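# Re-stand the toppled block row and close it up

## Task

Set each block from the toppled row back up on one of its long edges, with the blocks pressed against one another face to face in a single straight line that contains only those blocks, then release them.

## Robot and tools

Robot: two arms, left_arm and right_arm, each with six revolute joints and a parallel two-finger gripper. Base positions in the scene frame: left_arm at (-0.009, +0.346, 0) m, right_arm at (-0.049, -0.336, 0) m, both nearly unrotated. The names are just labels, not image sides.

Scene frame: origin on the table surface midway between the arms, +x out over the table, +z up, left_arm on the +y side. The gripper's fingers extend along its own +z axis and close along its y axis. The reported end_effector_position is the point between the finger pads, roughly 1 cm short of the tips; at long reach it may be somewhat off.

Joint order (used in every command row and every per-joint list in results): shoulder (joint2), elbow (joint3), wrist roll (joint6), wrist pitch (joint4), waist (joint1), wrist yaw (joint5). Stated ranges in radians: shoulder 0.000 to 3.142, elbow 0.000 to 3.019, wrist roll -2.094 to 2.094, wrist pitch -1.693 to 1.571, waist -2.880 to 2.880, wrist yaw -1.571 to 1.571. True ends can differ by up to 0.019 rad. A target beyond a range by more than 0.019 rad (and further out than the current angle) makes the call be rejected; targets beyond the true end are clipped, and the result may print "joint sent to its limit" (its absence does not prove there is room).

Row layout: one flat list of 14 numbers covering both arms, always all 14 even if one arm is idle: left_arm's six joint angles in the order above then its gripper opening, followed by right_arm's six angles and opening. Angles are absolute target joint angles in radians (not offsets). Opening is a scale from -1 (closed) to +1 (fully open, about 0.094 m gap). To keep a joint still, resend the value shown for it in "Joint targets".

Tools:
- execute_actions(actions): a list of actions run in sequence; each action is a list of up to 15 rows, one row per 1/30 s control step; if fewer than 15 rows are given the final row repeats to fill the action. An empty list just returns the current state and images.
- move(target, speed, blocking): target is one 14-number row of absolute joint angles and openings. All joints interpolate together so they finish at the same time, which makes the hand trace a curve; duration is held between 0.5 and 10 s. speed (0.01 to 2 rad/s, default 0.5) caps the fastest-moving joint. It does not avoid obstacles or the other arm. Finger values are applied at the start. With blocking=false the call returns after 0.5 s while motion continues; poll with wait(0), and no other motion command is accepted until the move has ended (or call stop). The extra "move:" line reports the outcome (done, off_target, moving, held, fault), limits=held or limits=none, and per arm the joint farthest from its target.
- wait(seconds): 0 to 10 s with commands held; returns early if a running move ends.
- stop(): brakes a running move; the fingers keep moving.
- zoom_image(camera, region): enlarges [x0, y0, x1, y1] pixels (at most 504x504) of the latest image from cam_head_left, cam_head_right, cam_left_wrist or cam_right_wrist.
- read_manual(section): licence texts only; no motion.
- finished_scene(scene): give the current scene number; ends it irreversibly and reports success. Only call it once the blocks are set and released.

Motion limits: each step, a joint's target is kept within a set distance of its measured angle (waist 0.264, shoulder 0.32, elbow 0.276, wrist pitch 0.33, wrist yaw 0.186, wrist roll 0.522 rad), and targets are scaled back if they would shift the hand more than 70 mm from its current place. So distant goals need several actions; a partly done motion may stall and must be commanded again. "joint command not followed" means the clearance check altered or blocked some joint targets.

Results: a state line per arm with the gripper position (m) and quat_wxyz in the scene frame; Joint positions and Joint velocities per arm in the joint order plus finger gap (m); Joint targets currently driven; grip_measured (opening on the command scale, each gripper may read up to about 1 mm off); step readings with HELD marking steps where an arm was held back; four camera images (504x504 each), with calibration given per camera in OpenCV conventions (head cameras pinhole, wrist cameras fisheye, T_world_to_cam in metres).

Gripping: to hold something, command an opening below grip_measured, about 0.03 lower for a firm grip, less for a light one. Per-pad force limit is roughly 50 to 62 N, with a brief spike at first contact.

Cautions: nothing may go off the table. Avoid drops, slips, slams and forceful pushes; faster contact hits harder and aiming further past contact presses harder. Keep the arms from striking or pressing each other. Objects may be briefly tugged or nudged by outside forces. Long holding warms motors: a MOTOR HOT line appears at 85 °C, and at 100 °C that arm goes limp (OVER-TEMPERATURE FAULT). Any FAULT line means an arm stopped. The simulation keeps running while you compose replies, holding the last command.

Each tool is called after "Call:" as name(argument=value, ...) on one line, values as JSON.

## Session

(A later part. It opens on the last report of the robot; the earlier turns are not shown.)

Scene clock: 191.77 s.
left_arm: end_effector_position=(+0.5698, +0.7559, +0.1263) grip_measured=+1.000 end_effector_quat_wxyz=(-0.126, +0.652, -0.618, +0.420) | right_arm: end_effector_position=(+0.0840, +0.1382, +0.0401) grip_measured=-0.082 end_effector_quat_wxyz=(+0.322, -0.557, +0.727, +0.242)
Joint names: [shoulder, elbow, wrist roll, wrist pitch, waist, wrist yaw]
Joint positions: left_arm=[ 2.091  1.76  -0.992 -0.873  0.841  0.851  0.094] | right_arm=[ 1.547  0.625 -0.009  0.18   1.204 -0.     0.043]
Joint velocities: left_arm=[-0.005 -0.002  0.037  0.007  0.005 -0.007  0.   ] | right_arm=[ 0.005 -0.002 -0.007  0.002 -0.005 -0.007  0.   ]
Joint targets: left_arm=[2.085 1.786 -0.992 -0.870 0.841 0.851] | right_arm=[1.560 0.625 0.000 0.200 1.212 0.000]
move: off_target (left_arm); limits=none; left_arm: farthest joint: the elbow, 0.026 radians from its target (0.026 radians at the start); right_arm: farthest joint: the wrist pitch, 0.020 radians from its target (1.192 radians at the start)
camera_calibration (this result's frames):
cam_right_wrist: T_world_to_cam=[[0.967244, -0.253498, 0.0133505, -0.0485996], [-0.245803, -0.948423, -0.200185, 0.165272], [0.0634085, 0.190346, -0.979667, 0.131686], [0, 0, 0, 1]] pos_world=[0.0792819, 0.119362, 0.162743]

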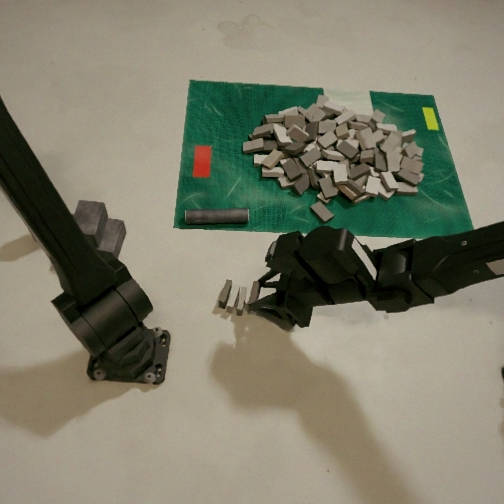

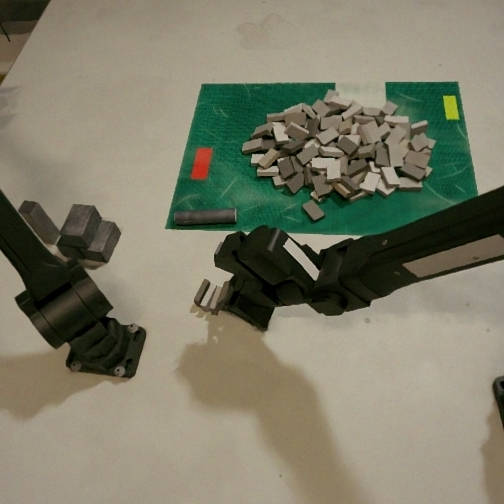

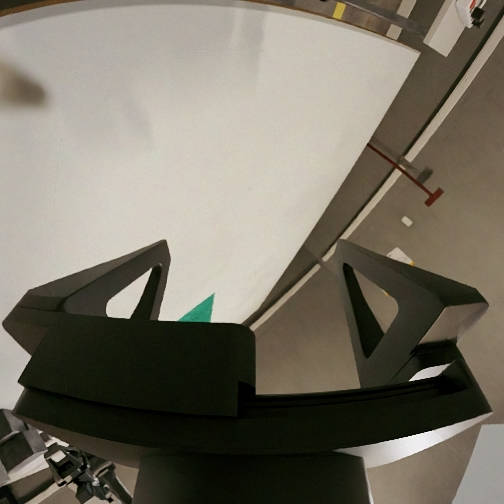

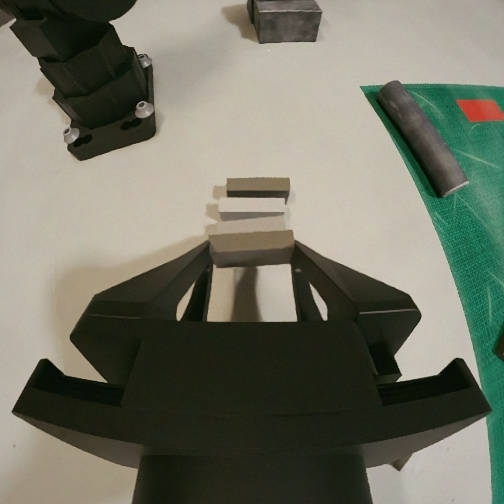

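Call:
move(target=[2.085,1.786,-0.992,-0.87,0.841,0.851,1,1.665,0.625,0,0.3,1.212,0,-0.13], speed=0.1)

Call:
move(target=[2.085,1.786,-0.992,-0.87,0.841,0.851,1,1.665,0.625,0,0.3,1.212,0,0.3])

Call:
move(target=[2.085,1.786,-0.992,-0.87,0.841,0.851,1,1.35,0.75,0,-0.6,1.208,0,0.4])

Call:
move(target=[2.085,1.786,-0.992,-0.87,0.841,0.851,1,1.5,0.866,-1.25,-0.88,0.825,0,0.4], speed=0.8)

Scene clock: 194.93 s.
left_arm: end_effector_position=(+0.5698, +0.7559, +0.1263) grip_measured=+1.000 end_effector_quat_wxyz=(-0.126, +0.652, -0.618, +0.420) | right_arm: end_effector_position=(+0.0858, +0.1445, +0.0116) grip_measured=-0.082 end_effector_quat_wxyz=(+0.323, -0.556, +0.727, +0.243)
Joint names: [shoulder, elbow, wrist roll, wrist pitch, waist, wrist yaw]
Joint positions: left_arm=[ 2.091  1.76  -0.992 -0.873  0.841  0.851  0.094] | right_arm=[ 1.646  0.625 -0.007  0.282  1.204 -0.     0.043]
Joint velocities: left_arm=[ 0.005  0.002 -0.037 -0.002  0.005 -0.066  0.   ] | right_arm=[-0.005 -0.007 -0.007  0.002 -0.015  0.037 -0.   ]
Joint targets: left_arm=[2.085 1.786 -0.992 -0.870 0.841 0.851] | right_arm=[1.665 0.625 0.000 0.300 1.212 0.000]
move: off_target (left_arm); limits=none; left_arm: farthest joint: the elbow, 0.026 radians from its target (0.026 radians at the start); right_arm: farthest joint: the shoulder, 0.019 radians from its target (0.118 radians at the start)
camera_calibration (this result's frames):
cam_right_wrist: T_world_to_cam=[[0.967049, -0.254281, 0.0125473, -0.0481839], [-0.246554, -0.947669, -0.202815, 0.165934], [0.0634625, 0.193038, -0.979137, 0.102093], [0, 0, 0, 1]] pos_world=[0.0810289, 0.125291, 0.134221]

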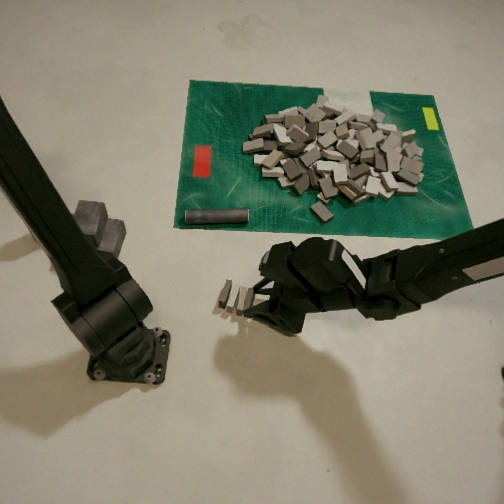

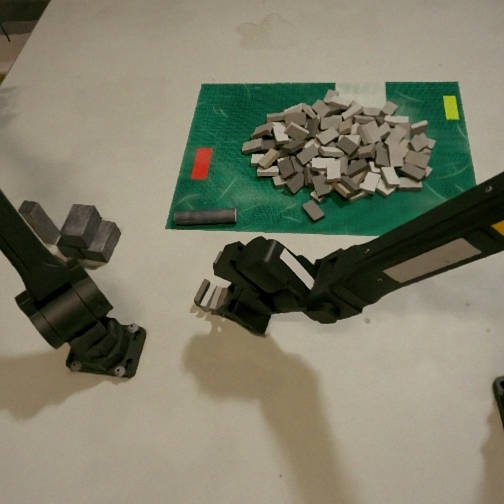

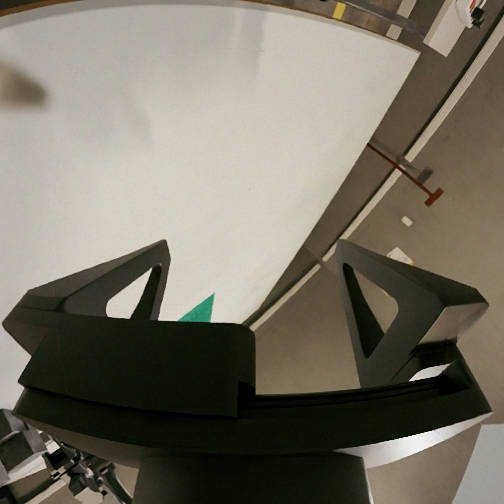

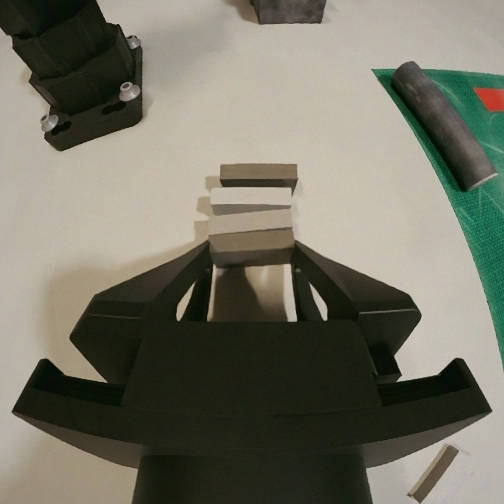

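Scene clock: 195.63 s.
left_arm: end_effector_position=(+0.5698, +0.7559, +0.1263) grip_measured=+1.000 end_effector_quat_wxyz=(-0.126, +0.652, -0.618, +0.420) | right_arm: end_effector_position=(+0.0859, +0.1449, +0.0121) grip_measured=+0.297 end_effector_quat_wxyz=(+0.324, -0.556, +0.726, +0.244)
Joint names: [shoulder, elbow, wrist roll, wrist pitch, waist, wrist yaw]
Joint positions: left_arm=[ 2.091  1.76  -0.992 -0.873  0.841  0.851  0.094] | right_arm=[ 1.646  0.625 -0.007  0.285  1.204 -0.     0.061]
Joint velocities: left_arm=[ 0.005  0.012 -0.022 -0.002 -0.005  0.007  0.   ] | right_arm=[-0.015  0.007  0.007 -0.002 -0.015  0.022 -0.   ]
Joint targets: left_arm=[2.085 1.786 -0.992 -0.870 0.841 0.851] | right_arm=[1.665 0.625 -0.000 0.300 1.212 -0.000]
move: off_target (left_arm); limits=none; left_arm: farthest joint: the elbow, 0.026 radians from its target (0.026 radians at the start); right_arm: farthest joint: the shoulder, 0.019 radians from its target (0.019 radians at the start)
camera_calibration (this result's frames):
cam_right_wrist: T_world_to_cam=[[0.96704, -0.254313, 0.0125875, -0.0481917], [-0.246407, -0.947144, -0.205428, 0.166408], [0.0641654, 0.195556, -0.978591, 0.102047], [0, 0, 0, 1]] pos_world=[0.0810597, 0.125401, 0.134653]

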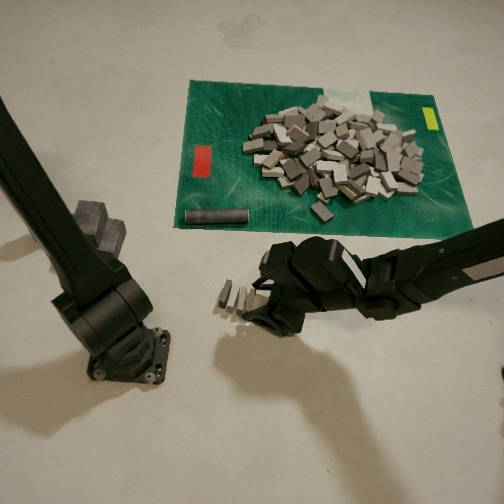

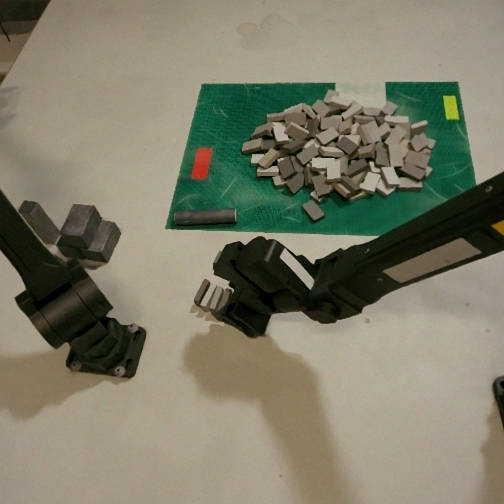

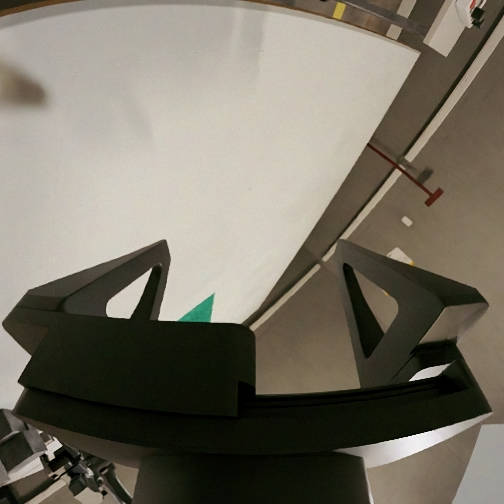

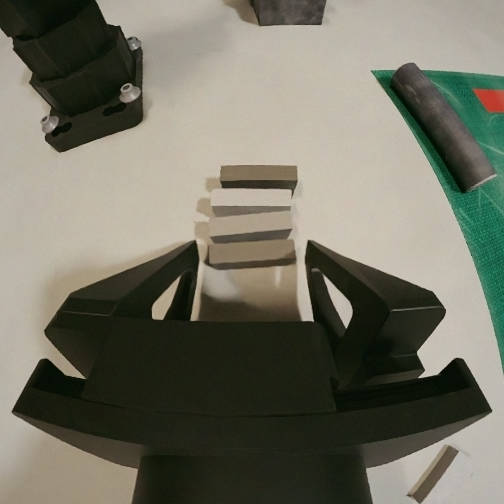

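Scene clock: 197.90 s.
left_arm: end_effector_position=(+0.5698, +0.7559, +0.1263) grip_measured=+1.000 end_effector_quat_wxyz=(-0.126, +0.652, -0.618, +0.420) | right_arm: end_effector_position=(+0.0565, +0.0396, +0.0508) grip_measured=+0.397 end_effector_quat_wxyz=(+0.131, -0.599, +0.784, +0.099)
Joint names: [shoulder, elbow, wrist roll, wrist pitch, waist, wrist yaw]
Joint positions: left_arm=[ 2.091  1.76  -0.992 -0.873  0.841  0.851  0.094] | right_arm=[ 1.356  0.705 -0.007 -0.591  1.204 -0.     0.066]
Joint velocities: left_arm=[-0.015  0.002 -0.007 -0.002 -0.005 -0.007  0.   ] | right_arm=[-0.015 -0.002 -0.022  0.002 -0.005 -0.051 -0.   ]
Joint targets: left_arm=[2.085 1.786 -0.992 -0.870 0.841 0.851] | right_arm=[1.350 0.750 0.000 -0.600 1.208 0.000]
move: off_target (left_arm, right_arm); limits=none; left_arm: farthest joint: the elbow, 0.026 radians from its target (0.026 radians at the start); right_arm: farthest joint: the elbow, 0.045 radians from its target (0.125 radians at the start)
camera_calibration (this result's frames):
cam_right_wrist: T_world_to_cam=[[0.968172, -0.250257, 0.00370825, -0.0468052], [-0.240222, -0.924989, 0.294429, 0.0408043], [-0.0702527, -0.285948, -0.955666, 0.187872], [0, 0, 0, 1]] pos_world=[0.0683161, 0.0797518, 0.167702]

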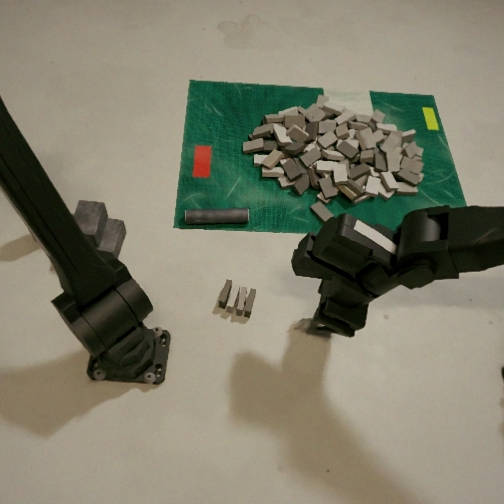

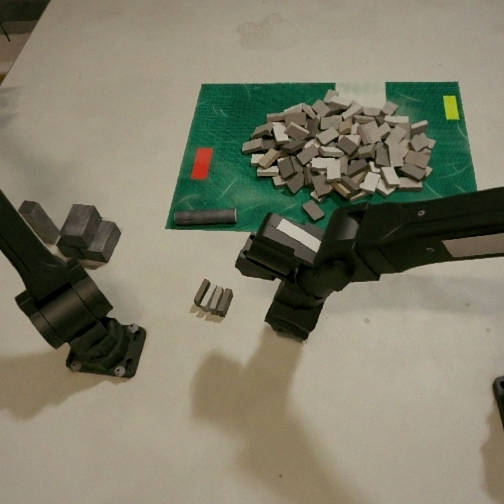

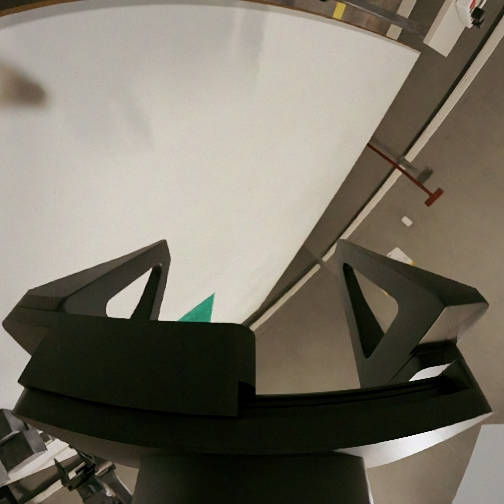

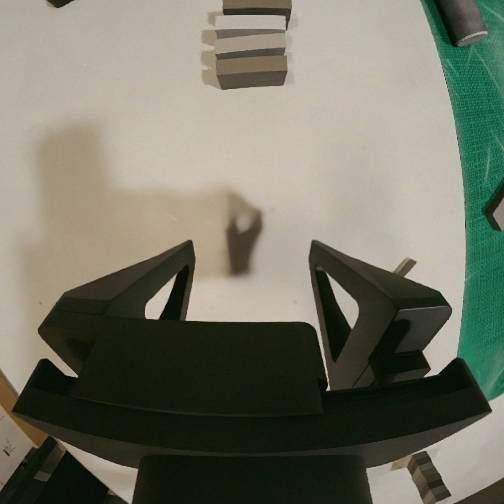

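Scene clock: 200.37 s.
left_arm: end_effector_position=(+0.5698, +0.7559, +0.1263) grip_measured=+1.000 end_effector_quat_wxyz=(-0.126, +0.652, -0.618, +0.420) | right_arm: end_effector_position=(+0.1722, -0.0425, +0.0341) grip_measured=+0.397 end_effector_quat_wxyz=(-0.020, +0.884, -0.468, +0.003)
Joint names: [shoulder, elbow, wrist roll, wrist pitch, waist, wrist yaw]
Joint positions: left_arm=[ 2.091  1.76  -0.992 -0.873  0.841  0.851  0.094] | right_arm=[ 1.482  0.823 -1.241 -0.871  0.833 -0.     0.066]
Joint velocities: left_arm=[-0.024 -0.002  0.11  -0.017 -0.015 -0.095  0.   ] | right_arm=[-0.005 -0.022 -0.022 -0.002 -0.005 -0.066 -0.   ]
Joint targets: left_arm=[2.085 1.786 -0.992 -0.870 0.841 0.851] | right_arm=[1.500 0.866 -1.250 -0.880 0.825 -0.000]
move: off_target (left_arm, right_arm); limits=none; left_arm: farthest joint: the elbow, 0.026 radians from its target (0.026 radians at the start); right_arm: farthest joint: the elbow, 0.043 radians from its target (0.161 radians at the start)
camera_calibration (this result's frames):
cam_right_wrist: T_world_to_cam=[[0.819614, 0.571799, 0.0357638, -0.119881], [0.450578, -0.681894, 0.576195, -0.12067], [0.353855, -0.456143, -0.81653, 0.0715575], [0, 0, 0, 1]] pos_world=[0.127306, 0.018904, 0.132246]

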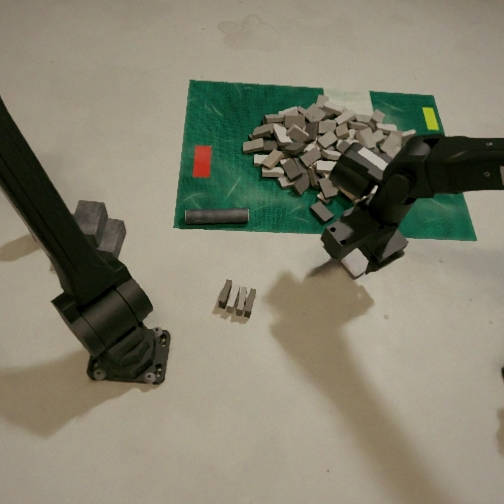

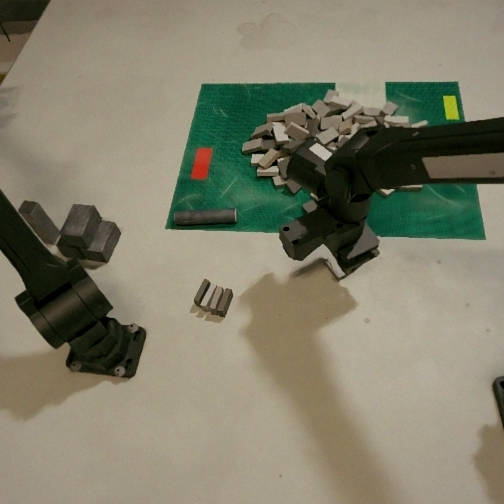

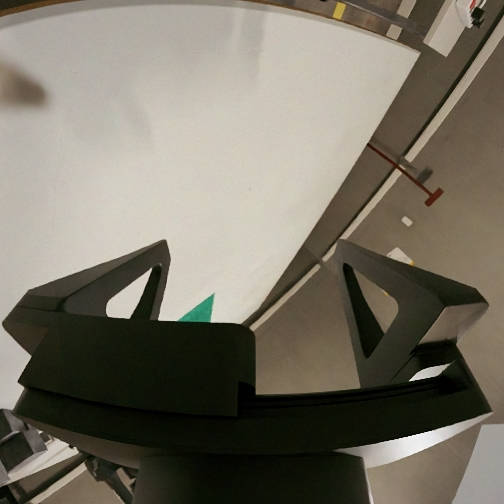

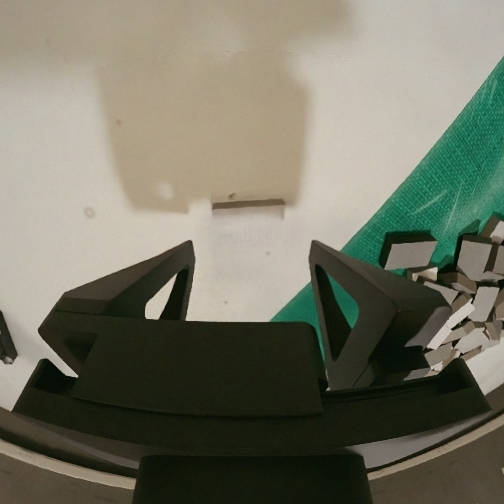

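Call:
move(target=[2.085,1.786,-0.992,-0.87,0.841,0.851,1,1.582,0.866,-1.27,-0.815,0.845,0,0.4], speed=0.15)

Call:
move(target=[2.085,1.786,-0.992,-0.87,0.841,0.851,1,1.582,0.866,-1.27,-0.815,0.845,0,-0.13])

Call:
move(target=[2.085,1.786,-0.992,-0.87,0.841,0.851,1,1.3,0.866,-1.27,-1.0,0.845,0,-0.13], speed=0.3)

Call:
move(target=[2.085,1.786,-0.992,-0.87,0.841,0.851,1,1.75,0.43,0,1.02,1.212,0,-0.13], speed=0.7)

Scene clock: 202.67 s.
left_arm: end_effector_position=(+0.5698, +0.7559, +0.1263) grip_measured=+1.000 end_effector_quat_wxyz=(-0.126, +0.652, -0.618, +0.420) | right_arm: end_effector_position=(+0.1737, -0.0405, +0.0051) grip_measured=+0.397 end_effector_quat_wxyz=(-0.001, +0.889, -0.459, +0.000)
Joint names: [shoulder, elbow, wrist roll, wrist pitch, waist, wrist yaw]
Joint positions: left_arm=[ 2.091  1.76  -0.992 -0.873  0.841  0.851  0.094] | right_arm=[ 1.567  0.824 -1.261 -0.825  0.833 -0.     0.066]
Joint velocities: left_arm=[ 0.005 -0.017 -0.007 -0.002  0.005 -0.11   0.   ] | right_arm=[ 0.005  0.007 -0.007  0.017 -0.015  0.022 -0.001]
Joint targets: left_arm=[2.085 1.786 -0.992 -0.870 0.841 0.851] | right_arm=[1.582 0.866 -1.270 -0.815 0.845 -0.000]
move: off_target (left_arm, right_arm); limits=none; left_arm: farthest joint: the elbow, 0.026 radians from its target (0.026 radians at the start); right_arm: farthest joint: the elbow, 0.042 radians from its target (0.043 radians at the start)
camera_calibration (this result's frames):
cam_right_wrist: T_world_to_cam=[[0.808279, 0.588799, -0.0000821334, -0.118355], [0.477063, -0.654811, 0.586202, -0.106849], [0.345101, -0.473854, -0.810165, 0.0490487], [0, 0, 0, 1]] pos_world=[0.129711, 0.0229635, 0.102363]

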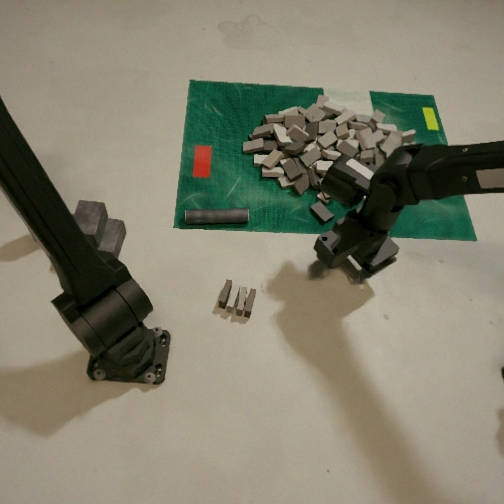

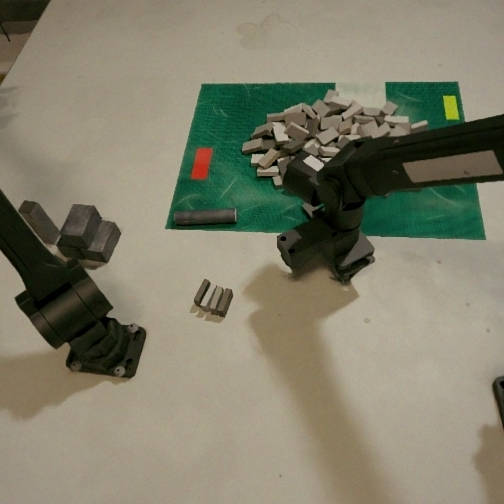

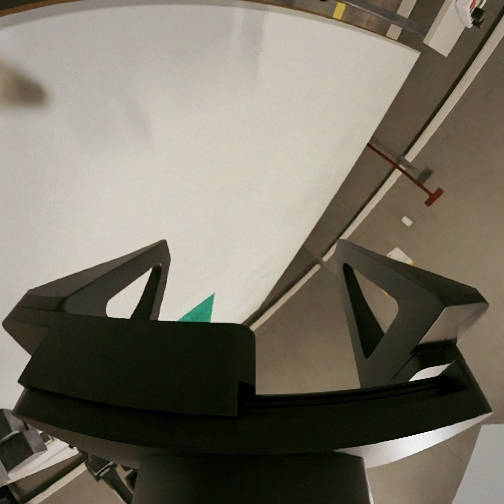

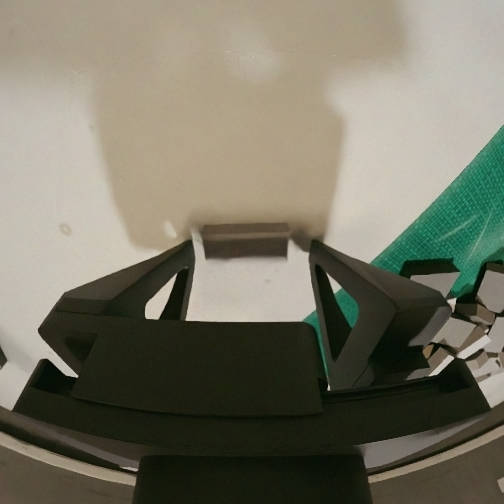

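Scene clock: 203.37 s.
left_arm: end_effector_position=(+0.5698, +0.7559, +0.1263) grip_measured=+1.000 end_effector_quat_wxyz=(-0.126, +0.652, -0.618, +0.420) | right_arm: end_effector_position=(+0.1738, -0.0404, +0.0052) grip_measured=-0.080 end_effector_quat_wxyz=(-0.001, +0.889, -0.459, +0.000)
Joint names: [shoulder, elbow, wrist roll, wrist pitch, waist, wrist yaw]
Joint positions: left_arm=[ 2.091  1.76  -0.992 -0.873  0.841  0.851  0.094] | right_arm=[ 1.567  0.824 -1.261 -0.825  0.833 -0.     0.043]
Joint velocities: left_arm=[-0.005  0.002 -0.081  0.022 -0.005 -0.037  0.   ] | right_arm=[ 0.015 -0.012 -0.037 -0.002  0.005 -0.007 -0.   ]
Joint targets: left_arm=[2.085 1.786 -0.992 -0.870 0.841 0.851] | right_arm=[1.582 0.866 -1.270 -0.815 0.845 -0.000]
move: off_target (left_arm, right_arm); limits=none; left_arm: farthest joint: the elbow, 0.026 radians from its target (0.026 radians at the start); right_arm: farthest joint: the elbow, 0.042 radians from its target (0.042 radians at the start)
camera_calibration (this result's frames):
cam_right_wrist: T_world_to_cam=[[0.808279, 0.588799, 0.000282592, -0.118541], [0.476929, -0.65499, 0.586111, -0.10685], [0.345287, -0.473607, -0.810231, 0.049147], [0, 0, 0, 1]] pos_world=[0.129805, 0.0230877, 0.10248]

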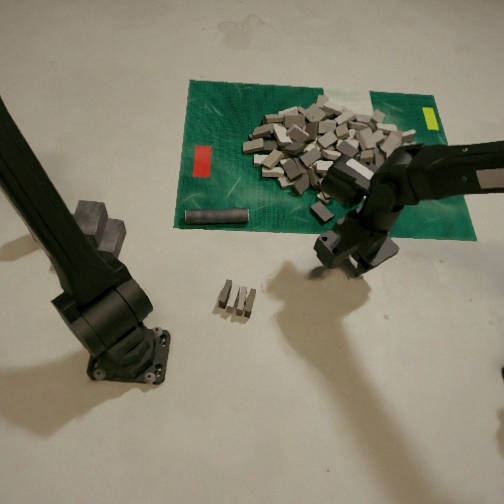

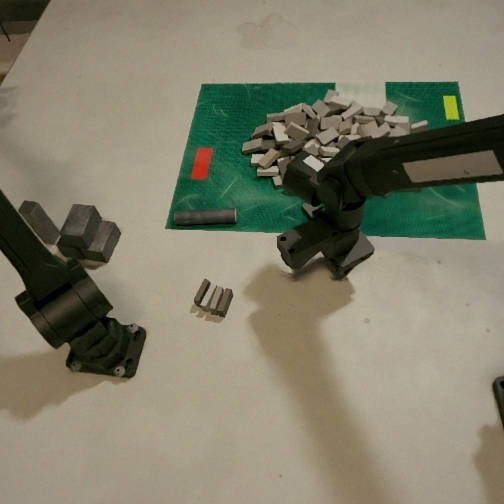

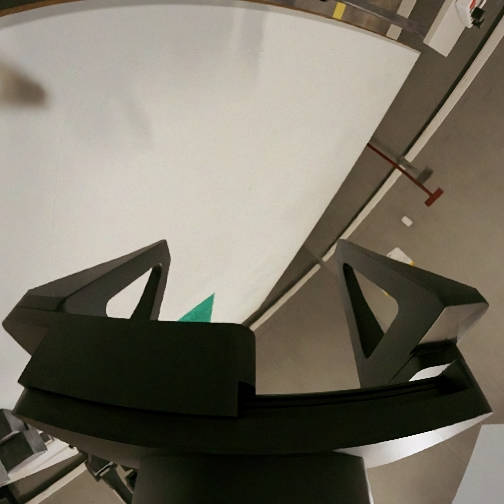

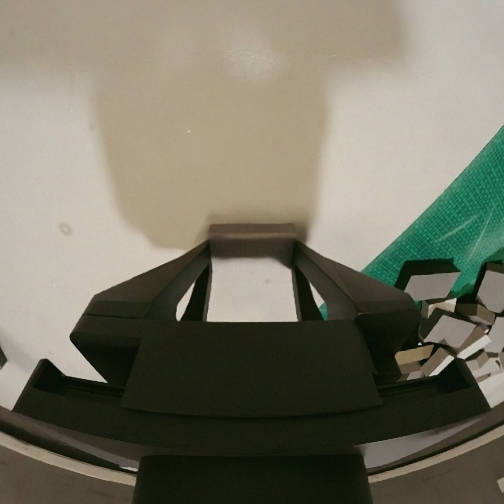

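Scene clock: 204.67 s.
left_arm: end_effector_position=(+0.5698, +0.7559, +0.1263) grip_measured=+1.000 end_effector_quat_wxyz=(-0.126, +0.652, -0.618, +0.420) | right_arm: end_effector_position=(+0.1620, -0.0561, +0.0934) grip_measured=-0.080 end_effector_quat_wxyz=(-0.050, +0.888, -0.458, +0.008)
Joint names: [shoulder, elbow, wrist roll, wrist pitch, waist, wrist yaw]
Joint positions: left_arm=[ 2.091  1.76  -0.992 -0.873  0.841  0.851  0.094] | right_arm=[ 1.302  0.824 -1.262 -0.992  0.833 -0.     0.043]
Joint velocities: left_arm=[-0.005 -0.002 -0.007  0.002 -0.005 -0.066  0.   ] | right_arm=[ 0.005 -0.007  0.022 -0.002  0.005 -0.051 -0.   ]
Joint targets: left_arm=[2.085 1.786 -0.992 -0.870 0.841 0.851] | right_arm=[1.300 0.866 -1.270 -1.000 0.845 -0.000]
move: off_target (left_arm, right_arm); limits=none; left_arm: farthest joint: the elbow, 0.026 radians from its target (0.026 radians at the start); right_arm: farthest joint: the elbow, 0.042 radians from its target (0.042 radians at the start)
camera_calibration (this result's frames):
cam_right_wrist: T_world_to_cam=[[0.805282, 0.585413, 0.093877, -0.108193], [0.443427, -0.699782, 0.560069, -0.157883], [0.393565, -0.409386, -0.82311, 0.114228], [0, 0, 0, 1]] pos_world=[0.11218, -0.000382549, 0.192605]

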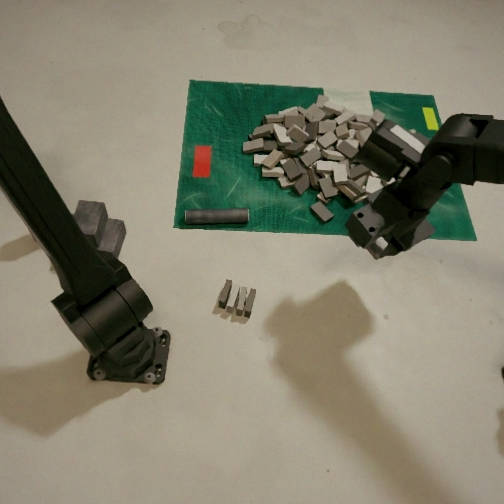

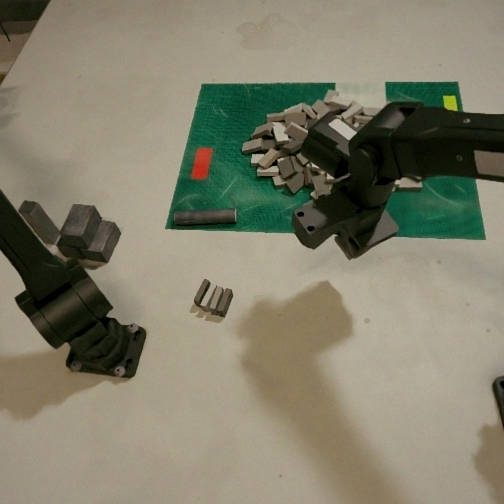

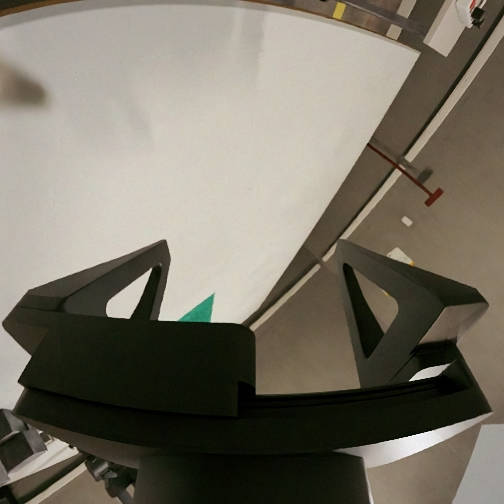

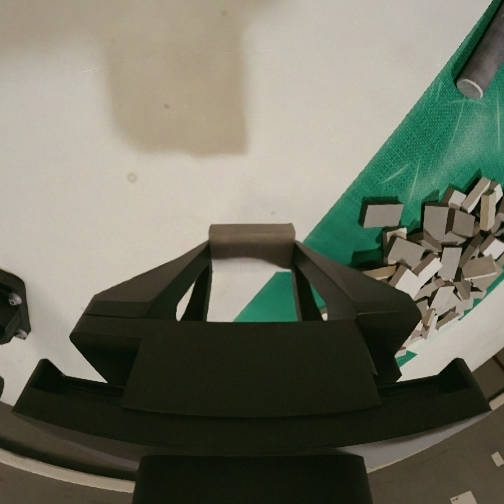

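Scene clock: 208.33 s.
left_arm: end_effector_position=(+0.5698, +0.7559, +0.1263) grip_measured=+1.000 end_effector_quat_wxyz=(-0.126, +0.652, -0.618, +0.420) | right_arm: end_effector_position=(+0.0833, +0.1306, +0.0488) grip_measured=-0.080 end_effector_quat_wxyz=(+0.472, -0.490, +0.642, +0.354)
Joint names: [shoulder, elbow, wrist roll, wrist pitch, waist, wrist yaw]
Joint positions: left_arm=[ 2.091  1.76  -0.992 -0.873  0.841  0.851  0.094] | right_arm=[ 1.738  0.43  -0.009  0.998  1.202 -0.     0.043]
Joint velocities: left_arm=[-0.015 -0.002  0.037 -0.007  0.005  0.007  0.   ] | right_arm=[-0.005 -0.012  0.066  0.002  0.005 -0.051 -0.   ]
Joint targets: left_arm=[2.085 1.786 -0.992 -0.870 0.841 0.851] | right_arm=[1.750 0.430 0.000 1.020 1.212 0.000]
move: off_target (left_arm, right_arm); limits=none; left_arm: farthest joint: the elbow, 0.026 radians from its target (0.026 radians at the start); right_arm: farthest joint: the wrist pitch, 0.022 radians from its target (2.012 radians at the start)
camera_calibration (this result's frames):
cam_right_wrist: T_world_to_cam=[[0.964672, -0.262757, 0.0191513, -0.0487511], [-0.200822, -0.780441, -0.5921, 0.153076], [0.170525, 0.567336, -0.805637, 0.0749855], [0, 0, 0, 1]] pos_world=[0.0649828, 0.0641151, 0.151981]

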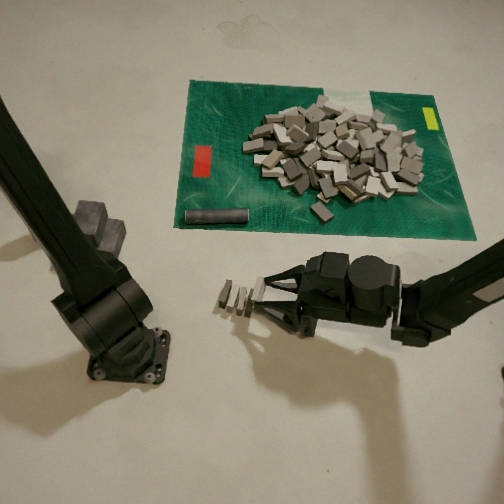

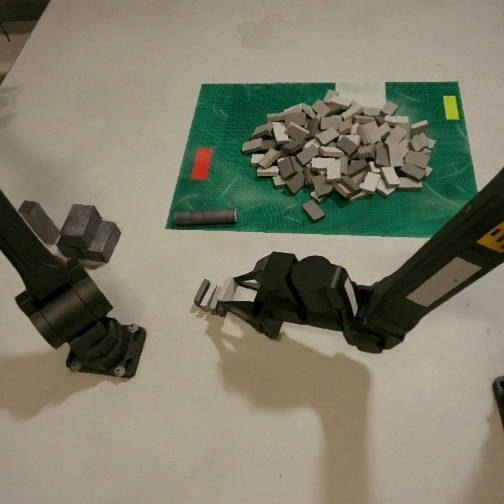

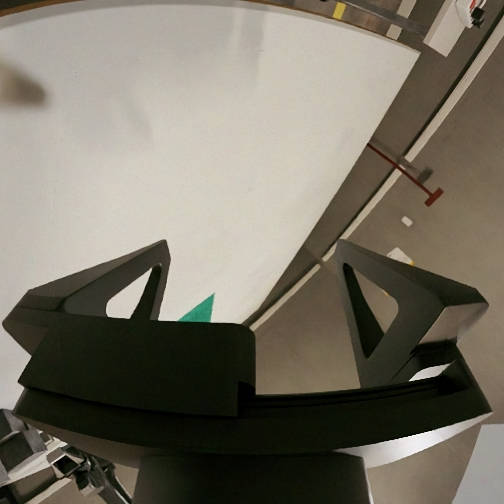

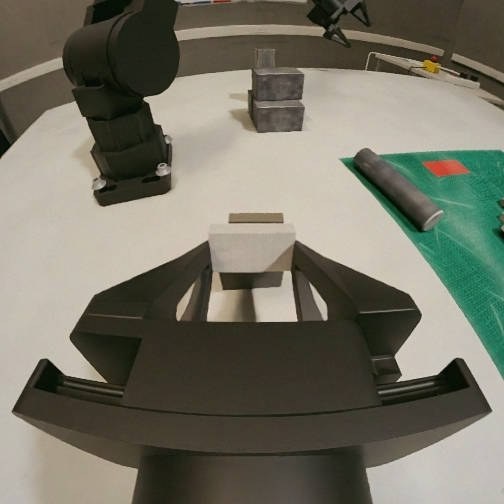

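Call:
move(target=[2.085,1.786,-0.992,-0.87,0.841,0.851,1,1.935,0.405,0,1.23,1.212,0,-0.13], speed=0.12)

Scene clock: 211.60 s.
left_arm: end_effector_position=(+0.5698, +0.7559, +0.1263) grip_measured=+1.000 end_effector_quat_wxyz=(-0.126, +0.652, -0.618, +0.420) | right_arm: end_effector_position=(+0.0798, +0.1184, +0.0087) grip_measured=-0.080 end_effector_quat_wxyz=(+0.474, -0.489, +0.640, +0.356)
Joint names: [shoulder, elbow, wrist roll, wrist pitch, waist, wrist yaw]
Joint positions: left_arm=[ 2.091  1.76  -0.992 -0.873  0.841  0.851  0.094] | right_arm=[ 1.919  0.408 -0.009  1.209  1.202 -0.     0.043]
Joint velocities: left_arm=[-0.015 -0.002 -0.022  0.012 -0.015 -0.007  0.   ] | right_arm=[-0.024 -0.002 -0.066  0.007 -0.015  0.022 -0.   ]
Joint targets: left_arm=[2.085 1.786 -0.992 -0.870 0.841 0.851] | right_arm=[1.935 0.405 0.000 1.230 1.212 -0.000]
move: off_target (left_arm, right_arm); limits=none; left_arm: farthest joint: the elbow, 0.026 radians from its target (0.026 radians at the start); right_arm: farthest joint: the wrist pitch, 0.021 radians from its target (0.232 radians at the start)
camera_calibration (this result's frames):
cam_right_wrist: T_world_to_cam=[[0.964609, -0.263009, 0.018855, -0.0478334], [-0.199887, -0.775989, -0.598236, 0.118614], [0.171973, 0.573295, -0.801098, 0.0493995], [0, 0, 0, 1]] pos_world=[0.0613545, 0.0511422, 0.111435]

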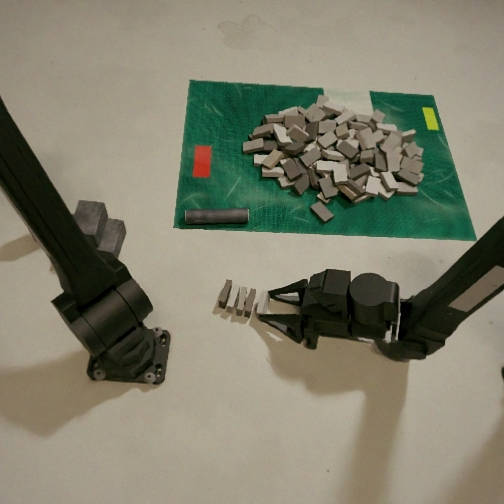

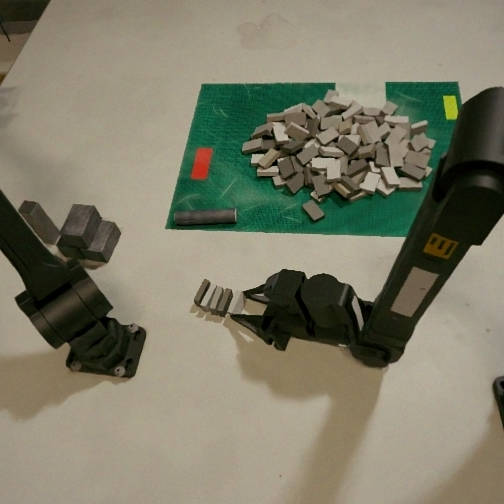

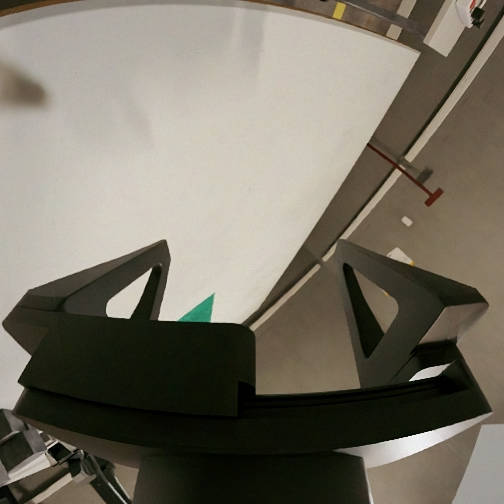

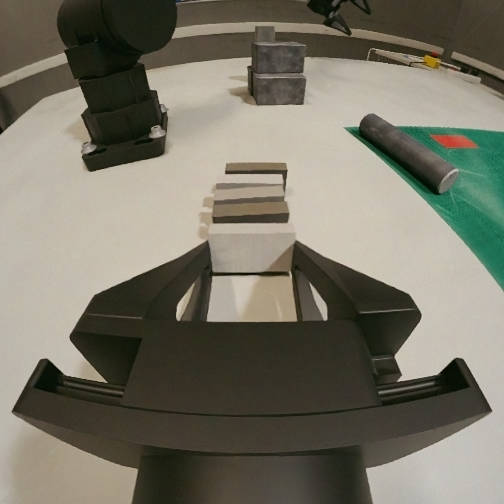

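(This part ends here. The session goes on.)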